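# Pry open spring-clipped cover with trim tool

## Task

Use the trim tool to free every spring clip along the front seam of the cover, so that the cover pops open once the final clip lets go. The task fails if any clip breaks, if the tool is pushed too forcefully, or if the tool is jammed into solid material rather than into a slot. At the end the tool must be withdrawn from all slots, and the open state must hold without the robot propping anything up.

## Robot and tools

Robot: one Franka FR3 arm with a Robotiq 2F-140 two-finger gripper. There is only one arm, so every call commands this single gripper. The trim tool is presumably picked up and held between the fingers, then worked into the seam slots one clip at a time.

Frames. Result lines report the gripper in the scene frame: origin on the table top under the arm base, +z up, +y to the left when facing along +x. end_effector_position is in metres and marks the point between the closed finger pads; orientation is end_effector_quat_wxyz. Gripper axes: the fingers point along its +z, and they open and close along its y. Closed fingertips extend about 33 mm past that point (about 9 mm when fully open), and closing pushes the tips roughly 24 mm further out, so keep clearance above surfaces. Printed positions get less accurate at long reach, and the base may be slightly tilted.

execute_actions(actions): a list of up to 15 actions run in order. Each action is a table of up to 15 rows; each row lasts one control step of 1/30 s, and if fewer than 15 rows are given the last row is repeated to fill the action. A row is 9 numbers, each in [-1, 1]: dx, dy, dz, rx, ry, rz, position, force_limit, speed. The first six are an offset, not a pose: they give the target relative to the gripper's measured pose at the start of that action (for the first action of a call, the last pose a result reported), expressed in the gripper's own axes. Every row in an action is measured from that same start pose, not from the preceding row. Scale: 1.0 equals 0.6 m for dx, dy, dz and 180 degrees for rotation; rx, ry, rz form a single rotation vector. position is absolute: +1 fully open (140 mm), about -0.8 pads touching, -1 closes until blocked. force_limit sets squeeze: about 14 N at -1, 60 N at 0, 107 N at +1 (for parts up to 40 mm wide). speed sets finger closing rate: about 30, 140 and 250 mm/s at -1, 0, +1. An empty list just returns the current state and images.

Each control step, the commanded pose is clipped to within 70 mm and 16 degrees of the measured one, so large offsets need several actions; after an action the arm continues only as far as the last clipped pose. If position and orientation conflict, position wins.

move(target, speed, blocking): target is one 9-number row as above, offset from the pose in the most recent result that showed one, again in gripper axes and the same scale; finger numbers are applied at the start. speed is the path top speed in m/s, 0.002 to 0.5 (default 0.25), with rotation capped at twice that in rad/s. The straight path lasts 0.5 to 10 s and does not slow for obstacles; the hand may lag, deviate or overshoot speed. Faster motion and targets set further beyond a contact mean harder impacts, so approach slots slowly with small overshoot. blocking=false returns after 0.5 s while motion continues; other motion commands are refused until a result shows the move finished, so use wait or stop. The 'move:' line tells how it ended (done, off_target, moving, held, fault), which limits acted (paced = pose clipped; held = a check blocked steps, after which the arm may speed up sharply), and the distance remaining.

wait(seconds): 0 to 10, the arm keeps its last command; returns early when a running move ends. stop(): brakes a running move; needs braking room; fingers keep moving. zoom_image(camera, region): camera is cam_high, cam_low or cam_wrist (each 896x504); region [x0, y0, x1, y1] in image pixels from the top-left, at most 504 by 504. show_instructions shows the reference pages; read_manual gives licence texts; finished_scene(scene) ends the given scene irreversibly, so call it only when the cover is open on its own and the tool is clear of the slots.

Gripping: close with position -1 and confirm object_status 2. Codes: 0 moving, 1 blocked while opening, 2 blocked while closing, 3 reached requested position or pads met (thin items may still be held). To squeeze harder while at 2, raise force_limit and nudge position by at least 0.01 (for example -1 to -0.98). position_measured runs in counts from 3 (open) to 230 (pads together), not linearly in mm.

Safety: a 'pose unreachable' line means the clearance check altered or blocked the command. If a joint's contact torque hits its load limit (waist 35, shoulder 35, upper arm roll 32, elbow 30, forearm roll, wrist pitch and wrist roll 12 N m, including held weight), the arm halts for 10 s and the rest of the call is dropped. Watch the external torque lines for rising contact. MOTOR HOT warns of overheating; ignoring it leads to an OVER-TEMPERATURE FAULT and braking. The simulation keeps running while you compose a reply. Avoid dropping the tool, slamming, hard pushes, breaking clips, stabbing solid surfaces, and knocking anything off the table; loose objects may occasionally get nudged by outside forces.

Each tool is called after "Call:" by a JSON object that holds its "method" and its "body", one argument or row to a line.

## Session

Call:
{"method": "show_instructions", "body": {

}}

Call:
{"method": "execute_actions", "body": {
  "actions": []
}}

Reference images for this scene: manual page 1, manual page 2, manual page 3, manual page 4.

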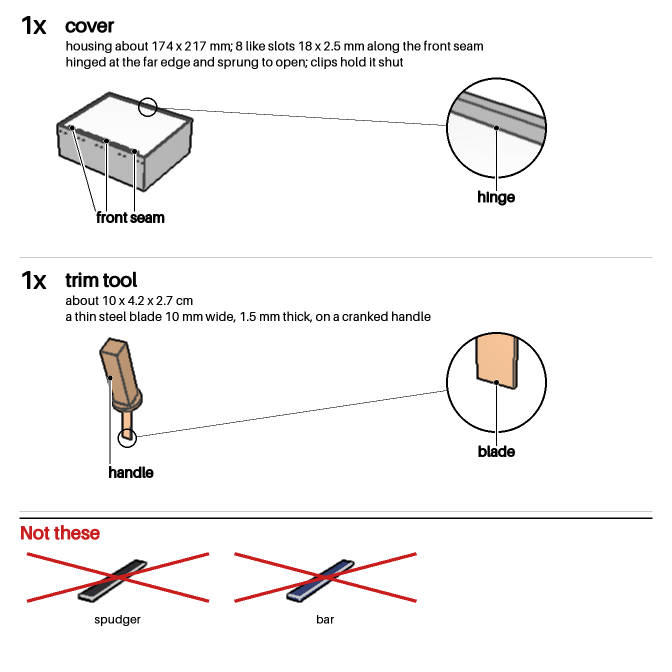

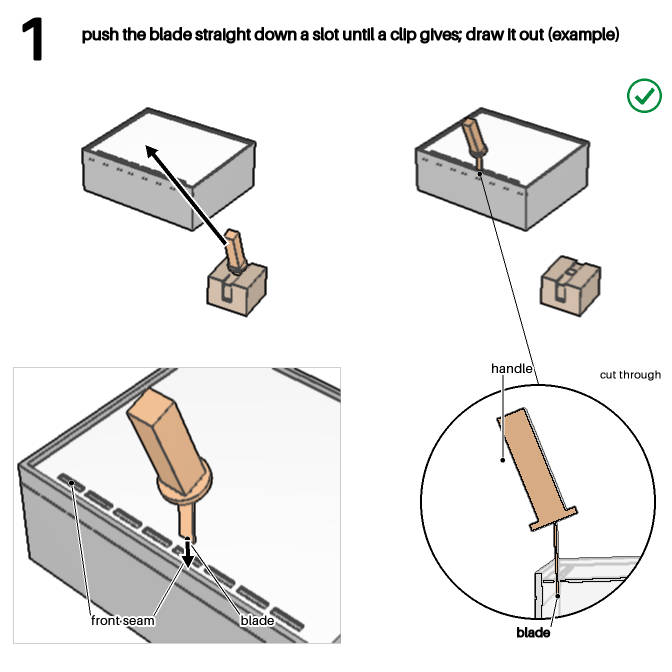

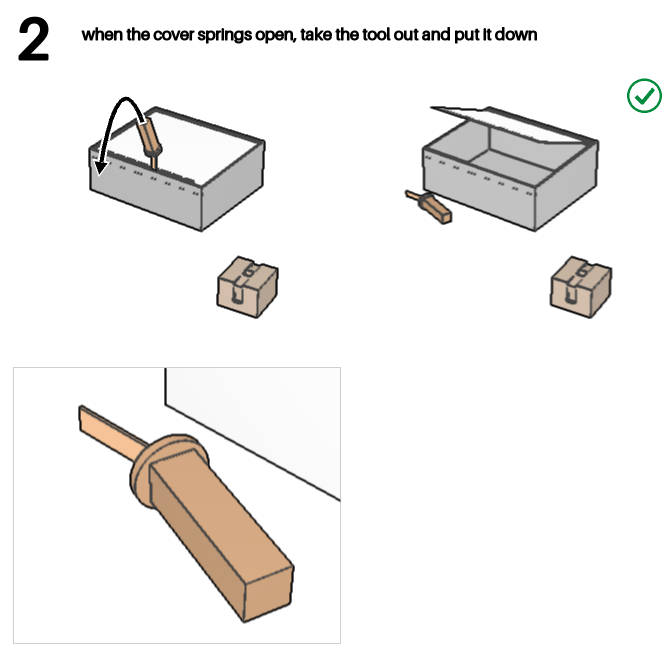

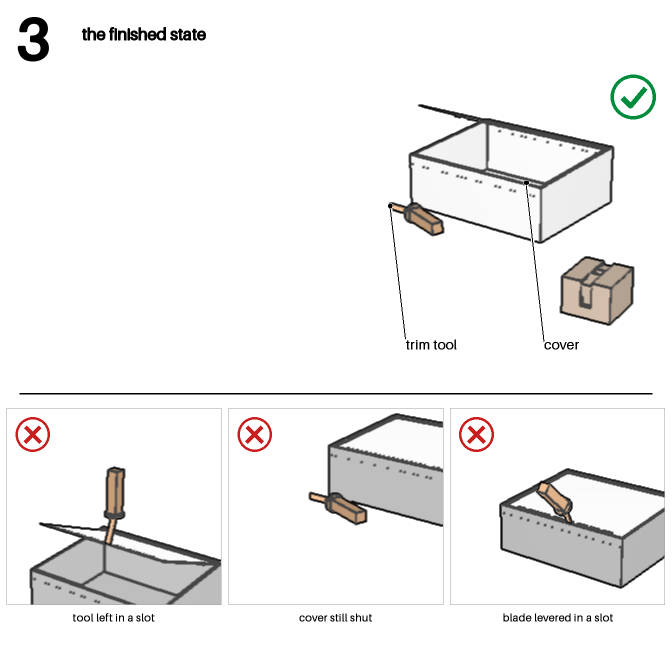

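Scene clock: 0.00 s.
end_effector_position=(+0.0969, +0.2224, +0.2998) position_measured=3 object_status=3 end_effector_quat_wxyz=(+0.153, +0.807, +0.566, +0.063)
Joint positions: [ 1.447 -0.946  0.024 -2.754 -0.265  1.656 -1.252]
Joint velocities: [-0.    -0.001  0.002  0.    -0.001  0.    -0.001]
Joint torques (N m, as the joint torque sensors report them, + toward a larger angle): no reading
External joint torques (N m, as the arm's controller estimates them; a push from outside toward a larger angle lowers the number): no reading
Hand target: +0.097, +0.222, +0.300; +0.153, +0.807, +0.566, +0.063
camera_calibration (this result's frames):
cam_wrist: T_world_to_cam=[[0.92749, -0.185865, 0.324371, -0.144273], [-0.313528, -0.859302, 0.404104, 0.116917], [0.203624, -0.476502, -0.855268, 0.537757], [0, 0, 0, 1]] pos_world=[0.0609688, 0.329894, 0.459477]

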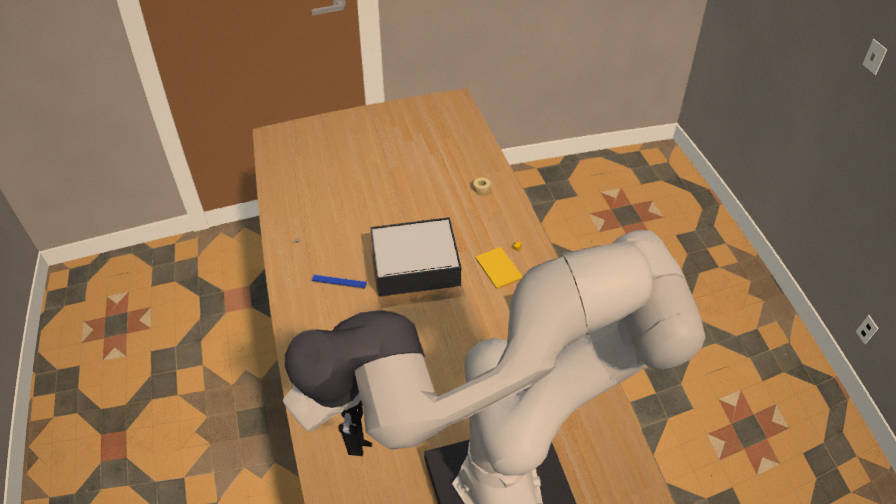

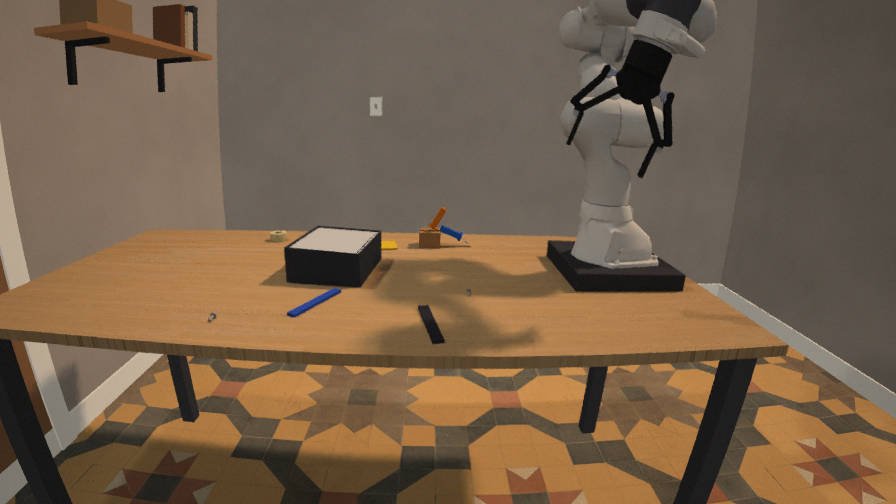

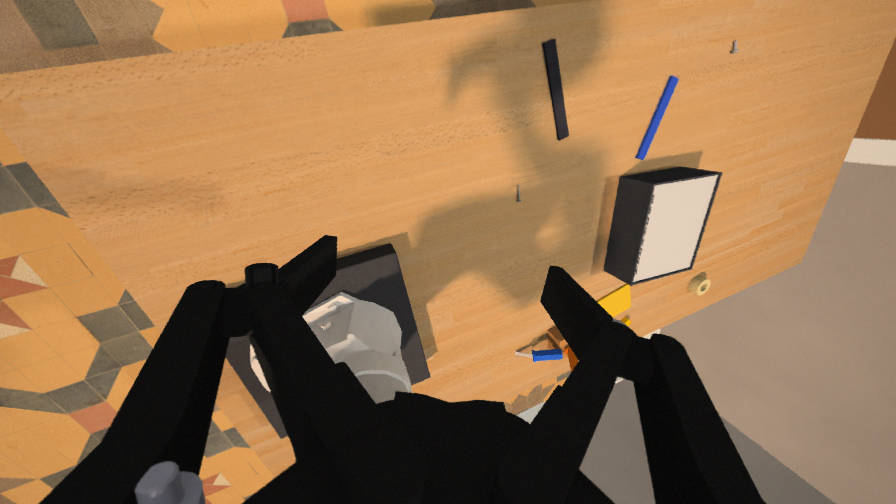

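Call:
{"method": "zoom_image", "body": {
  "camera": "cam_low",
  "region": [400, 195, 480, 255]
}}

Call:
{"method": "zoom_image", "body": {
  "camera": "cam_high",
  "region": [360, 205, 480, 305]
}}

Region (400, 195, 480, 255) of cam_low's 896x504 image, scaled by 6.300, with more detail than that image has; it fills the top 378 rows of this view, and the rest is white.

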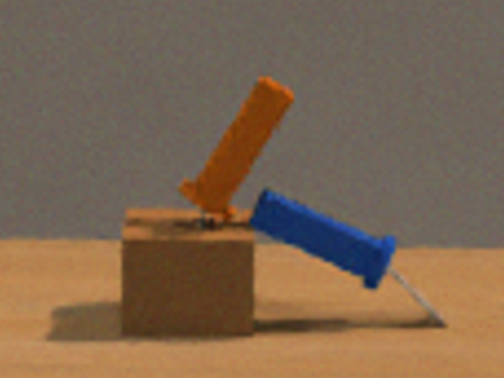

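Region (360, 205, 480, 305) of cam_high's 896x504 image, scaled by 4.200, with more detail than that image has.

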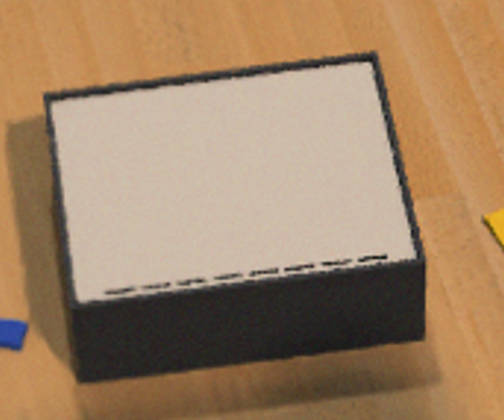

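Call:
{"method": "move", "body": {
  "target": [-0.102,0.51,0.18,0.104,-0.043,0.386,0.2,0.8,0],
  "speed": 0.3
}}

Call:
{"method": "move", "body": {
  "target": [0.02,0.48,0.12,0,0,0,0.2,0.8,0],
  "speed": 0.3
}}

Scene clock: 12.80 s.
end_effector_position=(+0.3764, +0.0584, +0.3010) position_measured=104 object_status=3 end_effector_quat_wxyz=(-0.010, +1.000, +0.009, -0.004)
Joint positions: [ 0.845 -0.68  -0.649 -2.481 -0.375  1.883 -1.117]
Joint velocities: [0.001 0.002 0.001 0.001 0.005 0.009 0.018]
Joint torques (N m, as the joint torque sensors report them, + toward a larger angle): [-1.63 -3.27  8.15 24.52  2.12  3.05  0.5 ]
External joint torques (N m, as the arm's controller estimates them; a push from outside toward a larger angle lowers the number): [-1.44  2.04 -1.17  1.84  1.28  0.52  0.5 ]
Hand target: +0.378, +0.059, +0.301; -0.013, +1.000, +0.000, -0.003
Off the commanded pose: 0.008 m, 2 deg.
move: off_target
camera_calibration (this result's frames):
cam_wrist: T_world_to_cam=[[0.146029, -0.98928, -0.000919071, 0.00461839], [-0.93614, -0.138485, 0.323208, 0.279806], [-0.31987, -0.0463373, -0.946328, 0.603053], [0, 0, 0, 1]] pos_world=[0.454162, 0.0712617, 0.480254]

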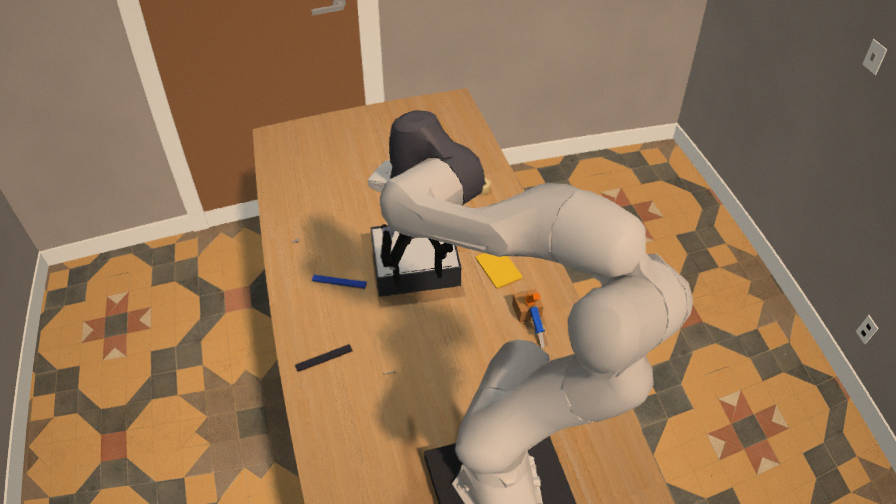

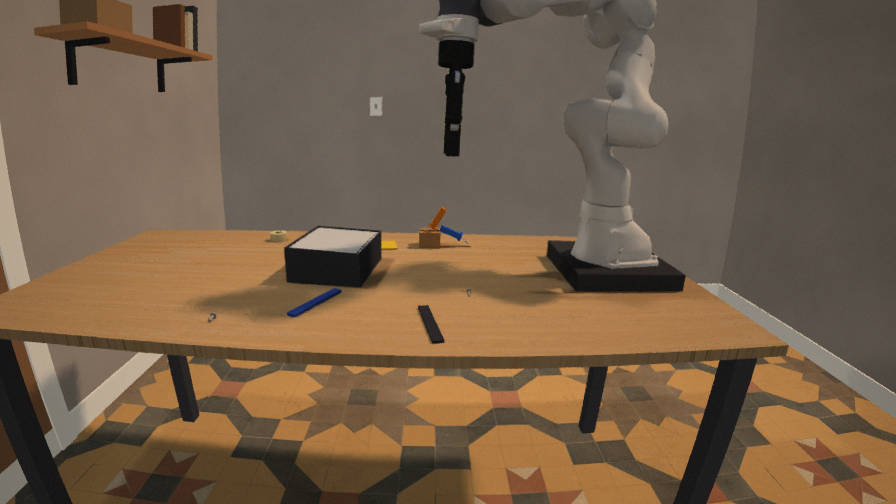

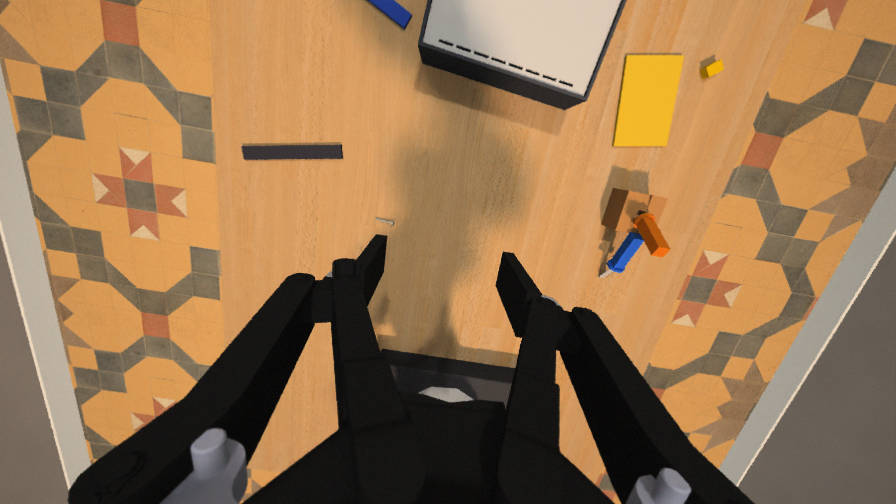

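Scene clock: 14.67 s.
end_effector_position=(+0.3975, -0.2237, +0.2267) position_measured=104 object_status=3 end_effector_quat_wxyz=(-0.014, +1.000, +0.002, +0.000)
Joint positions: [ 0.822 -0.75  -1.259 -2.347 -0.727  1.938 -1.546]
Joint velocities: [-0.     0.002  0.    -0.    -0.001 -0.    -0.03 ]
Joint torques (N m, as the joint torque sensors report them, + toward a larger angle): [ 0.98  6.01 16.69 19.51 -0.04  1.86 -0.23]
External joint torques (N m, as the arm's controller estimates them; a push from outside toward a larger angle lowers the number): [ 1.02 -1.59 -1.33  1.47 -0.9  -0.66 -0.23]
Hand target: +0.397, -0.225, +0.226; -0.013, +1.000, +0.010, -0.001
Off the commanded pose: 0.007 m, 1 deg.
move: off_target
camera_calibration (this result's frames):
cam_wrist: T_world_to_cam=[[0.132216, -0.991182, -0.00881688, -0.270743], [-0.940679, -0.128273, 0.314116, 0.290616], [-0.312477, -0.0332373, -0.949344, 0.527173], [0, 0, 0, 1]] pos_world=[0.473902, -0.213556, 0.406794]

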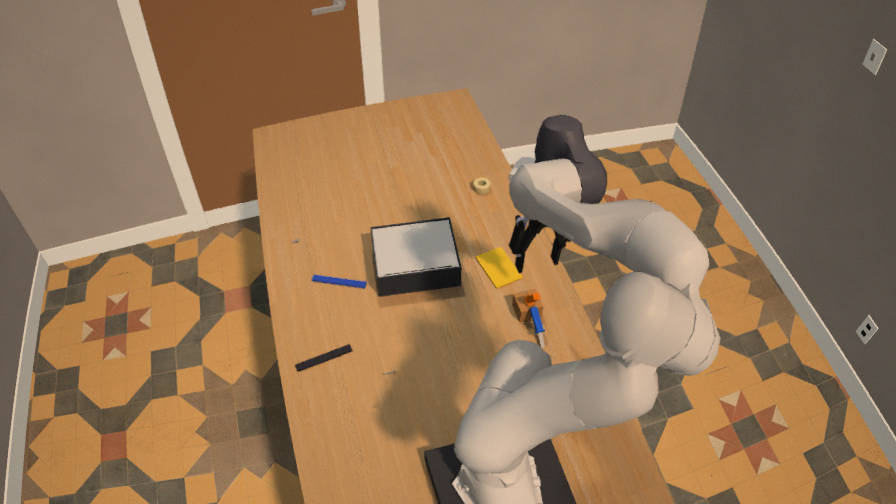

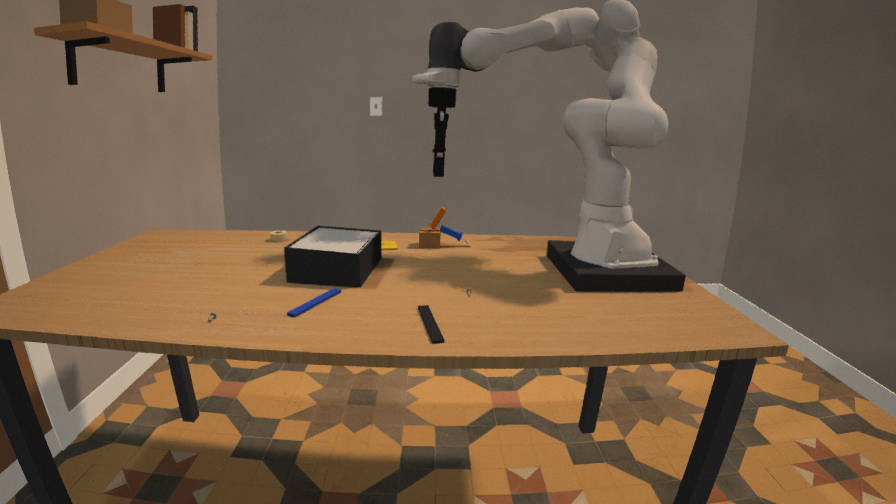

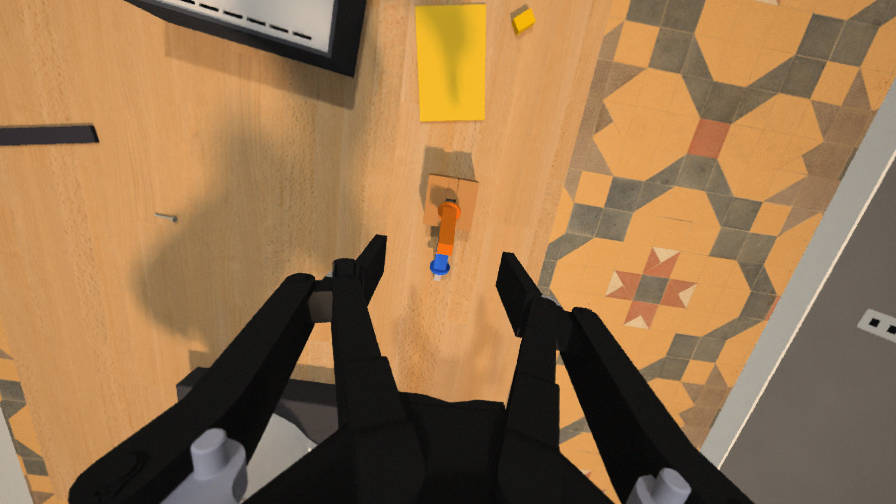

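Call:
{"method": "zoom_image", "body": {
  "camera": "cam_wrist",
  "region": [390, 160, 510, 290]
}}

Region (390, 160, 510, 290) of cam_wrist's 896x504 image, scaled by 3.877, with more detail than that image has; it fills the left 465 columns of this view, and the rest is white.

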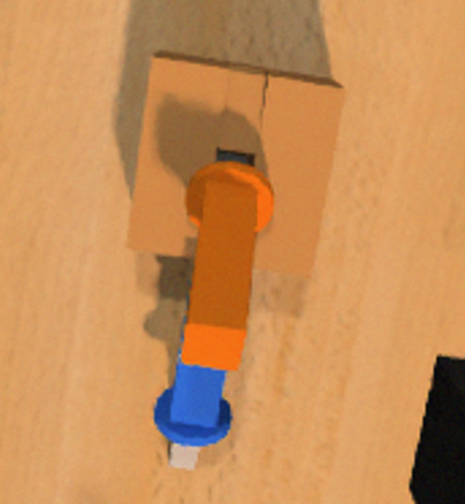

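Call:
{"method": "move", "body": {
  "target": [-0.016,-0.002,0.15,-0.009,0,0.012,-0.2,0.8,0],
  "speed": 0.15
}}

Call:
{"method": "zoom_image", "body": {
  "camera": "cam_wrist",
  "region": [380, 170, 520, 320]
}}

Call:
{"method": "zoom_image", "body": {
  "camera": "cam_low",
  "region": [400, 170, 480, 255]
}}

Scene clock: 27.60 s.
end_effector_position=(+0.3875, -0.2220, +0.1382) position_measured=154 object_status=3 end_effector_quat_wxyz=(-0.000, +1.000, -0.015, -0.001)
Joint positions: [ 0.902 -0.685 -1.468 -2.473 -0.854  2.167 -1.456]
Joint velocities: [-0.     0.01   0.    -0.002 -0.001  0.018  0.016]
Joint torques (N m, as the joint torque sensors report them, + toward a larger angle): [ 1.    9.72 15.23 16.02  0.27  3.04  0.54]
External joint torques (N m, as the arm's controller estimates them; a push from outside toward a larger angle lowers the number): [ 1.04  0.76 -1.4   0.02 -0.45  0.53  0.54]
Hand target: +0.389, -0.222, +0.138; +0.001, +1.000, -0.019, +0.000
Off the commanded pose: 0.002 m, 0 deg.
move: done
camera_calibration (this result's frames):
cam_wrist: T_world_to_cam=[[0.0995587, -0.994863, 0.0183181, -0.260442], [-0.943317, -0.0885105, 0.319874, 0.318312], [-0.31661, -0.0491261, -0.947283, 0.437861], [0, 0, 0, 1]] pos_world=[0.464829, -0.209419, 0.317729]

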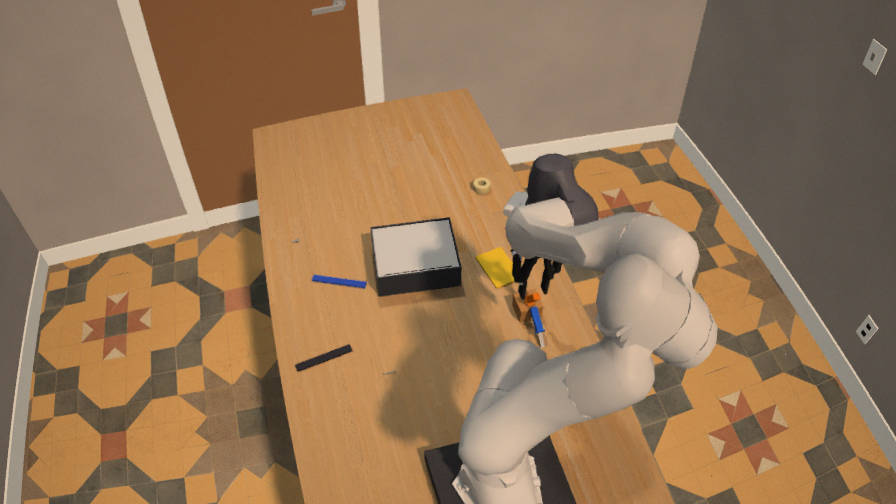

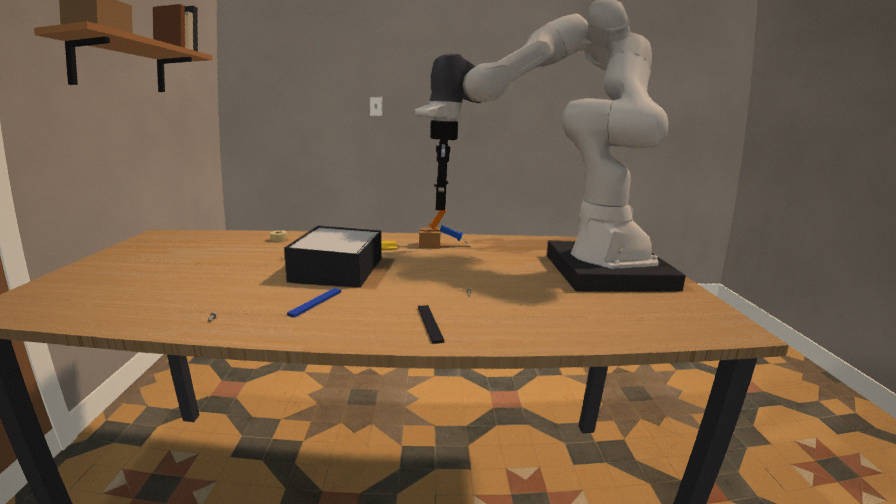

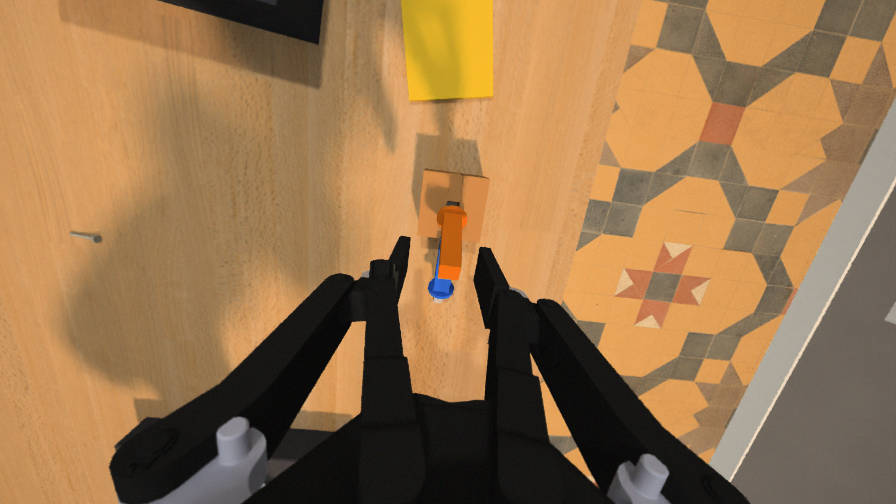

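Region (380, 170, 520, 320) of cam_wrist's 896x504 image, scaled by 3.360, with more detail than that image has; it fills the left 470 columns of this view, and the rest is white.

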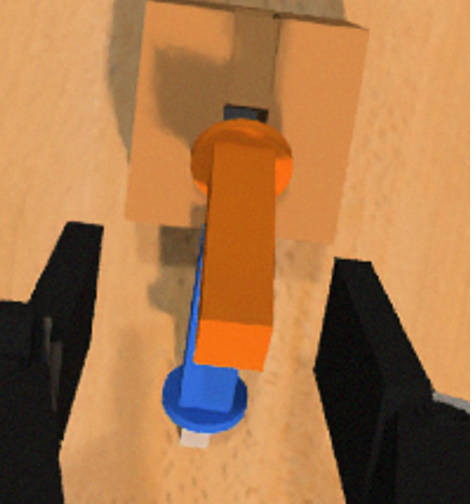

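Region (400, 170, 480, 255) of cam_low's 896x504 image, scaled by 5.929, with more detail than that image has; it fills the left 474 columns of this view, and the rest is white.

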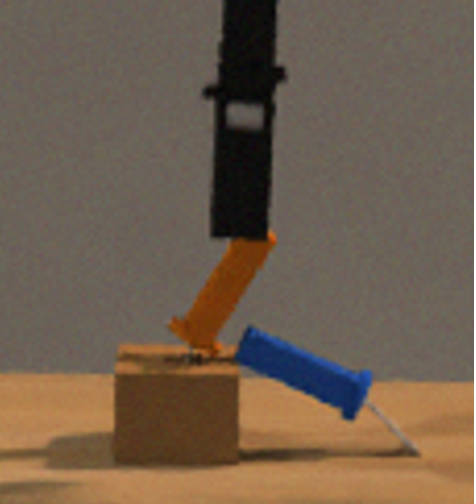

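Call:
{"method": "move", "body": {
  "target": [0.009,0.008,0.056,0,0,0.001,-0.2,0.8,0],
  "speed": 0.05
}}

Call:
{"method": "zoom_image", "body": {
  "camera": "cam_wrist",
  "region": [380, 170, 520, 320]
}}

Call:
{"method": "zoom_image", "body": {
  "camera": "cam_low",
  "region": [400, 170, 480, 255]
}}

Scene clock: 33.20 s.
end_effector_position=(+0.3915, -0.2261, +0.1055) position_measured=154 object_status=3 end_effector_quat_wxyz=(-0.002, +1.000, -0.014, -0.003)
Joint positions: [ 1.011 -0.673 -1.613 -2.464 -0.902  2.237 -1.44 ]
Joint velocities: [ 0.003  0.006 -0.006 -0.    -0.001  0.014  0.005]
Joint torques (N m, as the joint torque sensors report them, + toward a larger angle): [ 1.32 13.18 15.31 16.8  -0.32  2.95  0.41]
External joint torques (N m, as the arm's controller estimates them; a push from outside toward a larger angle lowers the number): [ 1.46  1.34 -1.28  1.86 -1.    0.45  0.41]
Hand target: +0.393, -0.228, +0.106; +0.001, +1.000, -0.017, -0.000
Off the commanded pose: 0.002 m, 0 deg.
move: done
camera_calibration (this result's frames):
cam_wrist: T_world_to_cam=[[0.101052, -0.994777, 0.0143848, -0.26447], [-0.942108, -0.091035, 0.322715, 0.330817], [-0.31972, -0.046163, -0.946387, 0.409712], [0, 0, 0, 1]] pos_world=[0.469383, -0.214059, 0.284791]

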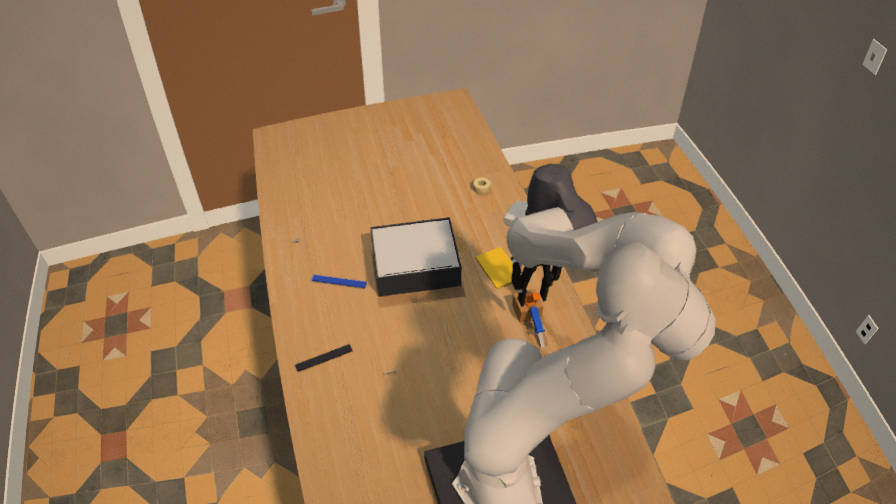

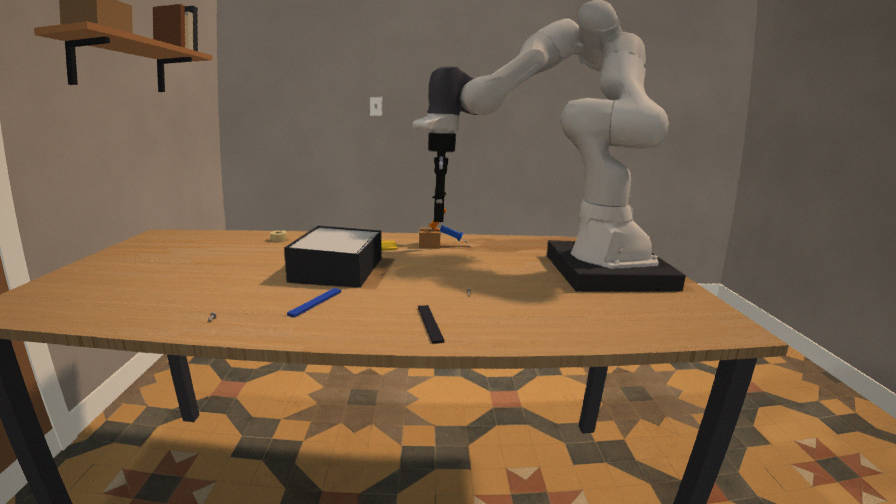

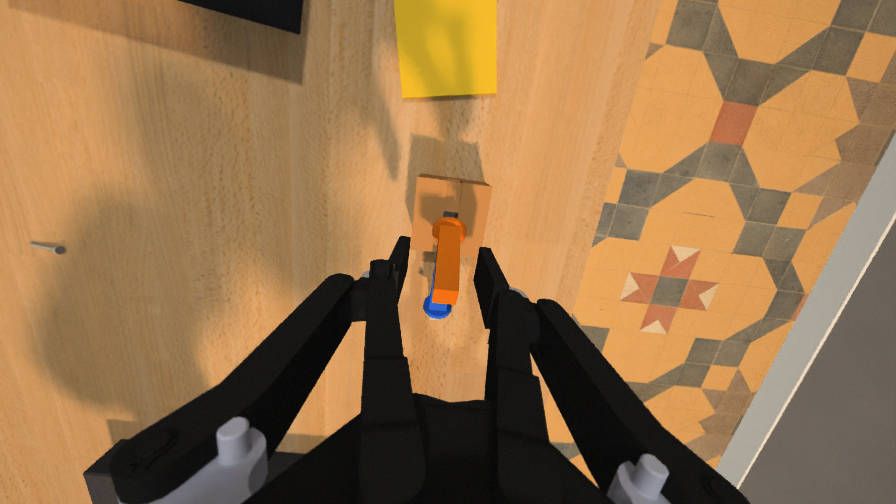

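Region (380, 170, 520, 320) of cam_wrist's 896x504 image, scaled by 3.360, with more detail than that image has; it fills the left 470 columns of this view, and the rest is white.

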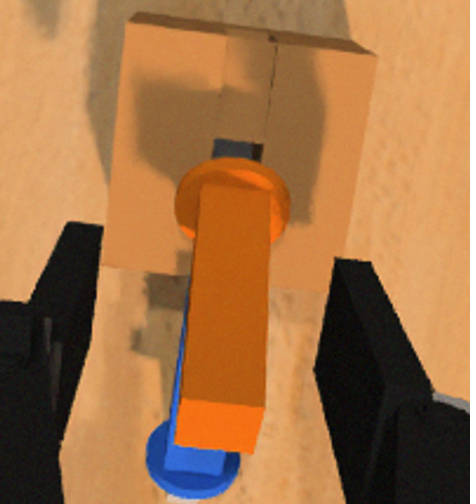

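Region (400, 170, 480, 255) of cam_low's 896x504 image, scaled by 5.929, with more detail than that image has; it fills the left 474 columns of this view, and the rest is white.

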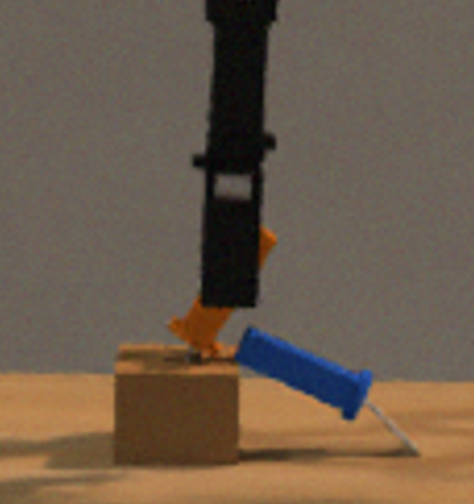

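Call:
{"method": "move", "body": {
  "target": [0.002,0.007,0.007,0,0,0.001,-0.2,0.8,0],
  "speed": 0.03
}}

Call:
{"method": "execute_actions", "body": {
  "actions": [
    [[0,0,0,0,0,0,-1,0.8,-0.6]],
    [[0,0,0,0,0,0,-1,0.8,-0.6]]
  ]
}}

Call:
{"method": "zoom_image", "body": {
  "camera": "cam_low",
  "region": [400, 170, 480, 255]
}}

Scene clock: 37.23 s.
end_effector_position=(+0.3910, -0.2294, +0.1015) position_measured=154 object_status=3 end_effector_quat_wxyz=(-0.003, +1.000, -0.018, -0.005)
Joint positions: [ 1.026 -0.672 -1.636 -2.456 -0.904  2.24  -1.438]
Joint velocities: [ 0.004 -0.001 -0.004  0.003 -0.002  0.003 -0.001]
Joint torques (N m, as the joint torque sensors report them, + toward a larger angle): [ 1.9  11.44 15.35 16.29 -0.27  3.02 -0.02]
External joint torques (N m, as the arm's controller estimates them; a push from outside toward a larger angle lowers the number): [ 1.95 -0.99 -1.4   1.44 -0.95  0.51 -0.02]
Hand target: +0.393, -0.230, +0.101; -0.002, +1.000, -0.016, -0.003
Off the commanded pose: 0.002 m, 0 deg.
move: done
camera_calibration (this result's frames):
cam_wrist: T_world_to_cam=[[0.0929019, -0.995604, 0.0119184, -0.264418], [-0.941457, -0.0839407, 0.326516, 0.332314], [-0.32408, -0.0415546, -0.945117, 0.408239], [0, 0, 0, 1]] pos_world=[0.469726, -0.218397, 0.280479]

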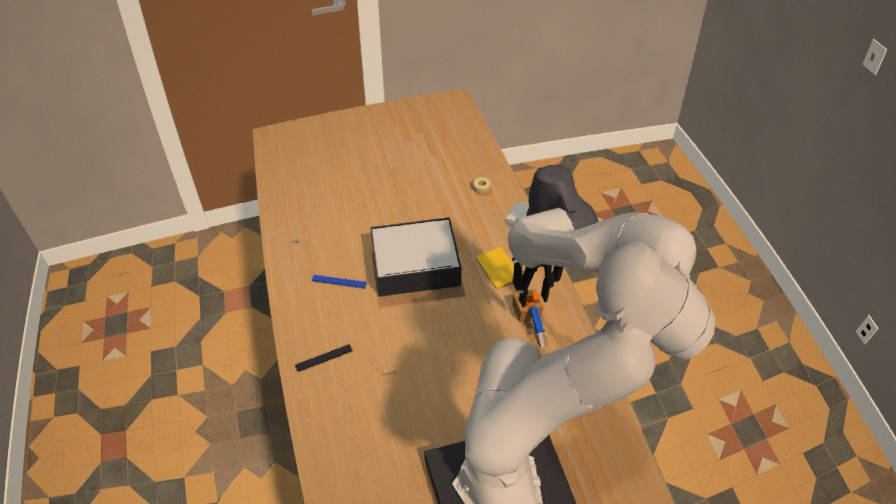

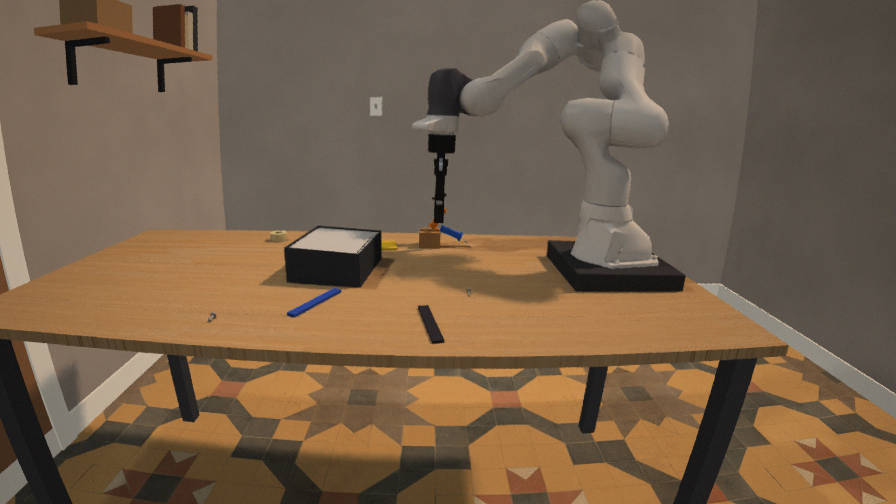

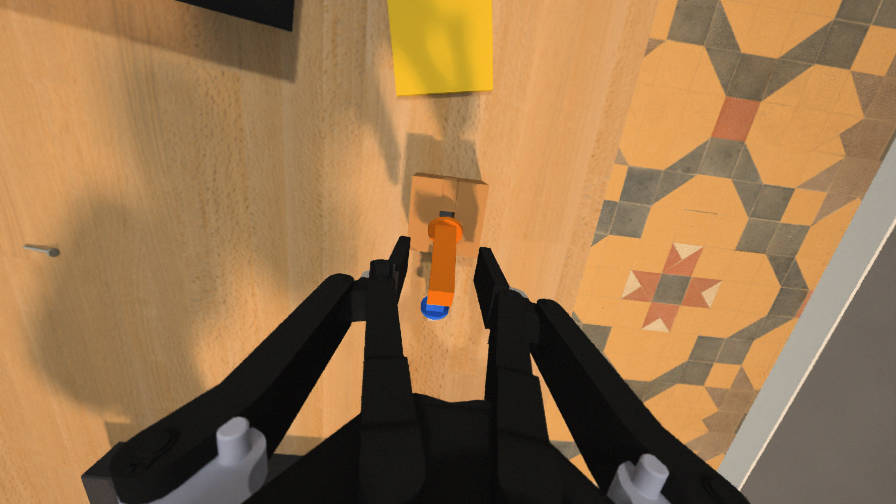

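Scene clock: 38.23 s.
end_effector_position=(+0.3911, -0.2295, +0.1015) position_measured=212 object_status=2 end_effector_quat_wxyz=(-0.003, +1.000, -0.018, -0.005)
Joint positions: [ 1.026 -0.672 -1.636 -2.456 -0.904  2.24  -1.438]
Joint velocities: [-0.     0.001 -0.001  0.    -0.001 -0.001 -0.001]
Joint torques (N m, as the joint torque sensors report them, + toward a larger angle): [-0.35 11.76 17.18 15.22  0.79  2.4   0.12]
External joint torques (N m, as the arm's controller estimates them; a push from outside toward a larger angle lowers the number): [-0.2  -0.67  0.56  0.41  0.11 -0.09  0.12]
External joint torques at the end of the 1st action: [-0.33 -0.52  0.15 -0.34  0.13 -0.15  0.14]
Hand target: +0.391, -0.229, +0.102; -0.003, +1.000, -0.018, -0.005
Off the commanded pose: 0.000 m, 0 deg.
camera_calibration (this result's frames):
cam_wrist: T_world_to_cam=[[0.0928648, -0.995606, 0.0120055, -0.264473], [-0.941499, -0.0838819, 0.326411, 0.332394], [-0.323969, -0.0416152, -0.945152, 0.408252], [0, 0, 0, 1]] pos_world=[0.46977, -0.21844, 0.280538]

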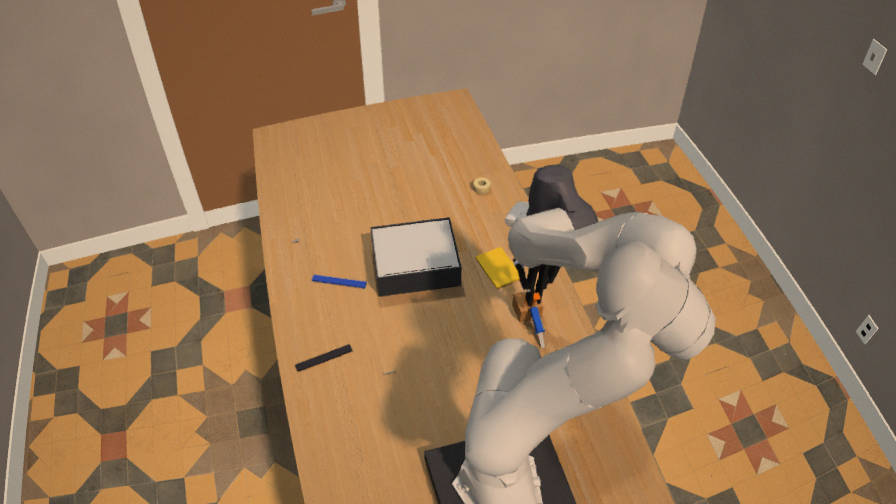

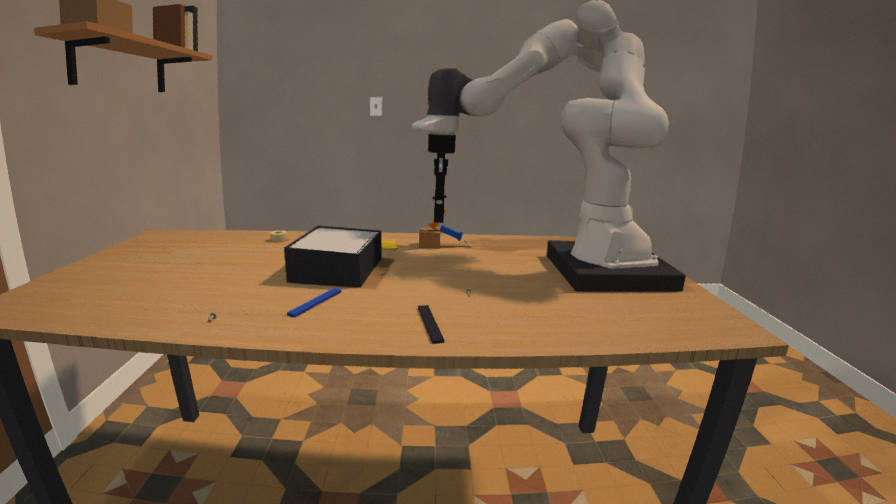

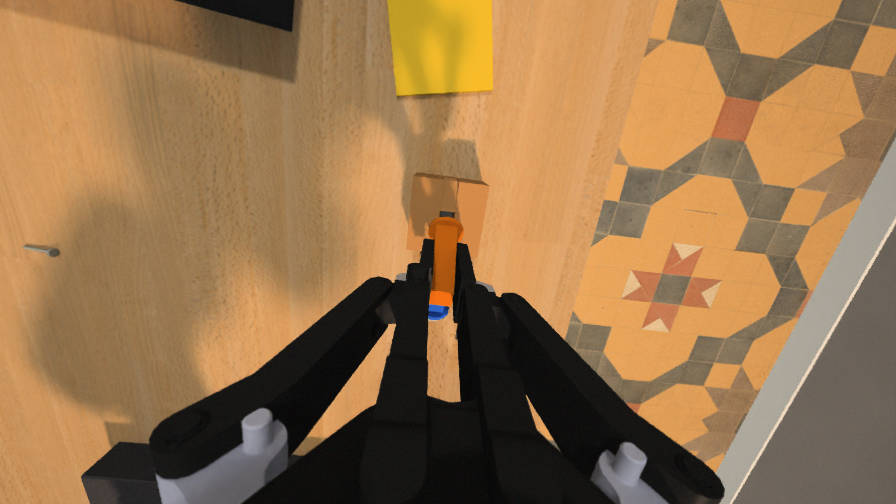

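Region (400, 170, 480, 255) of cam_low's 896x504 image, scaled by 5.929, with more detail than that image has; it fills the left 474 columns of this view, and the rest is white.

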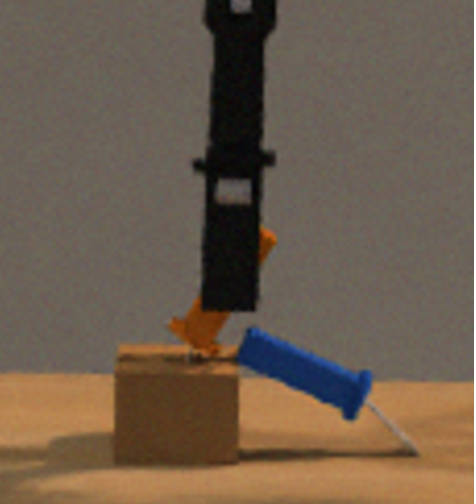

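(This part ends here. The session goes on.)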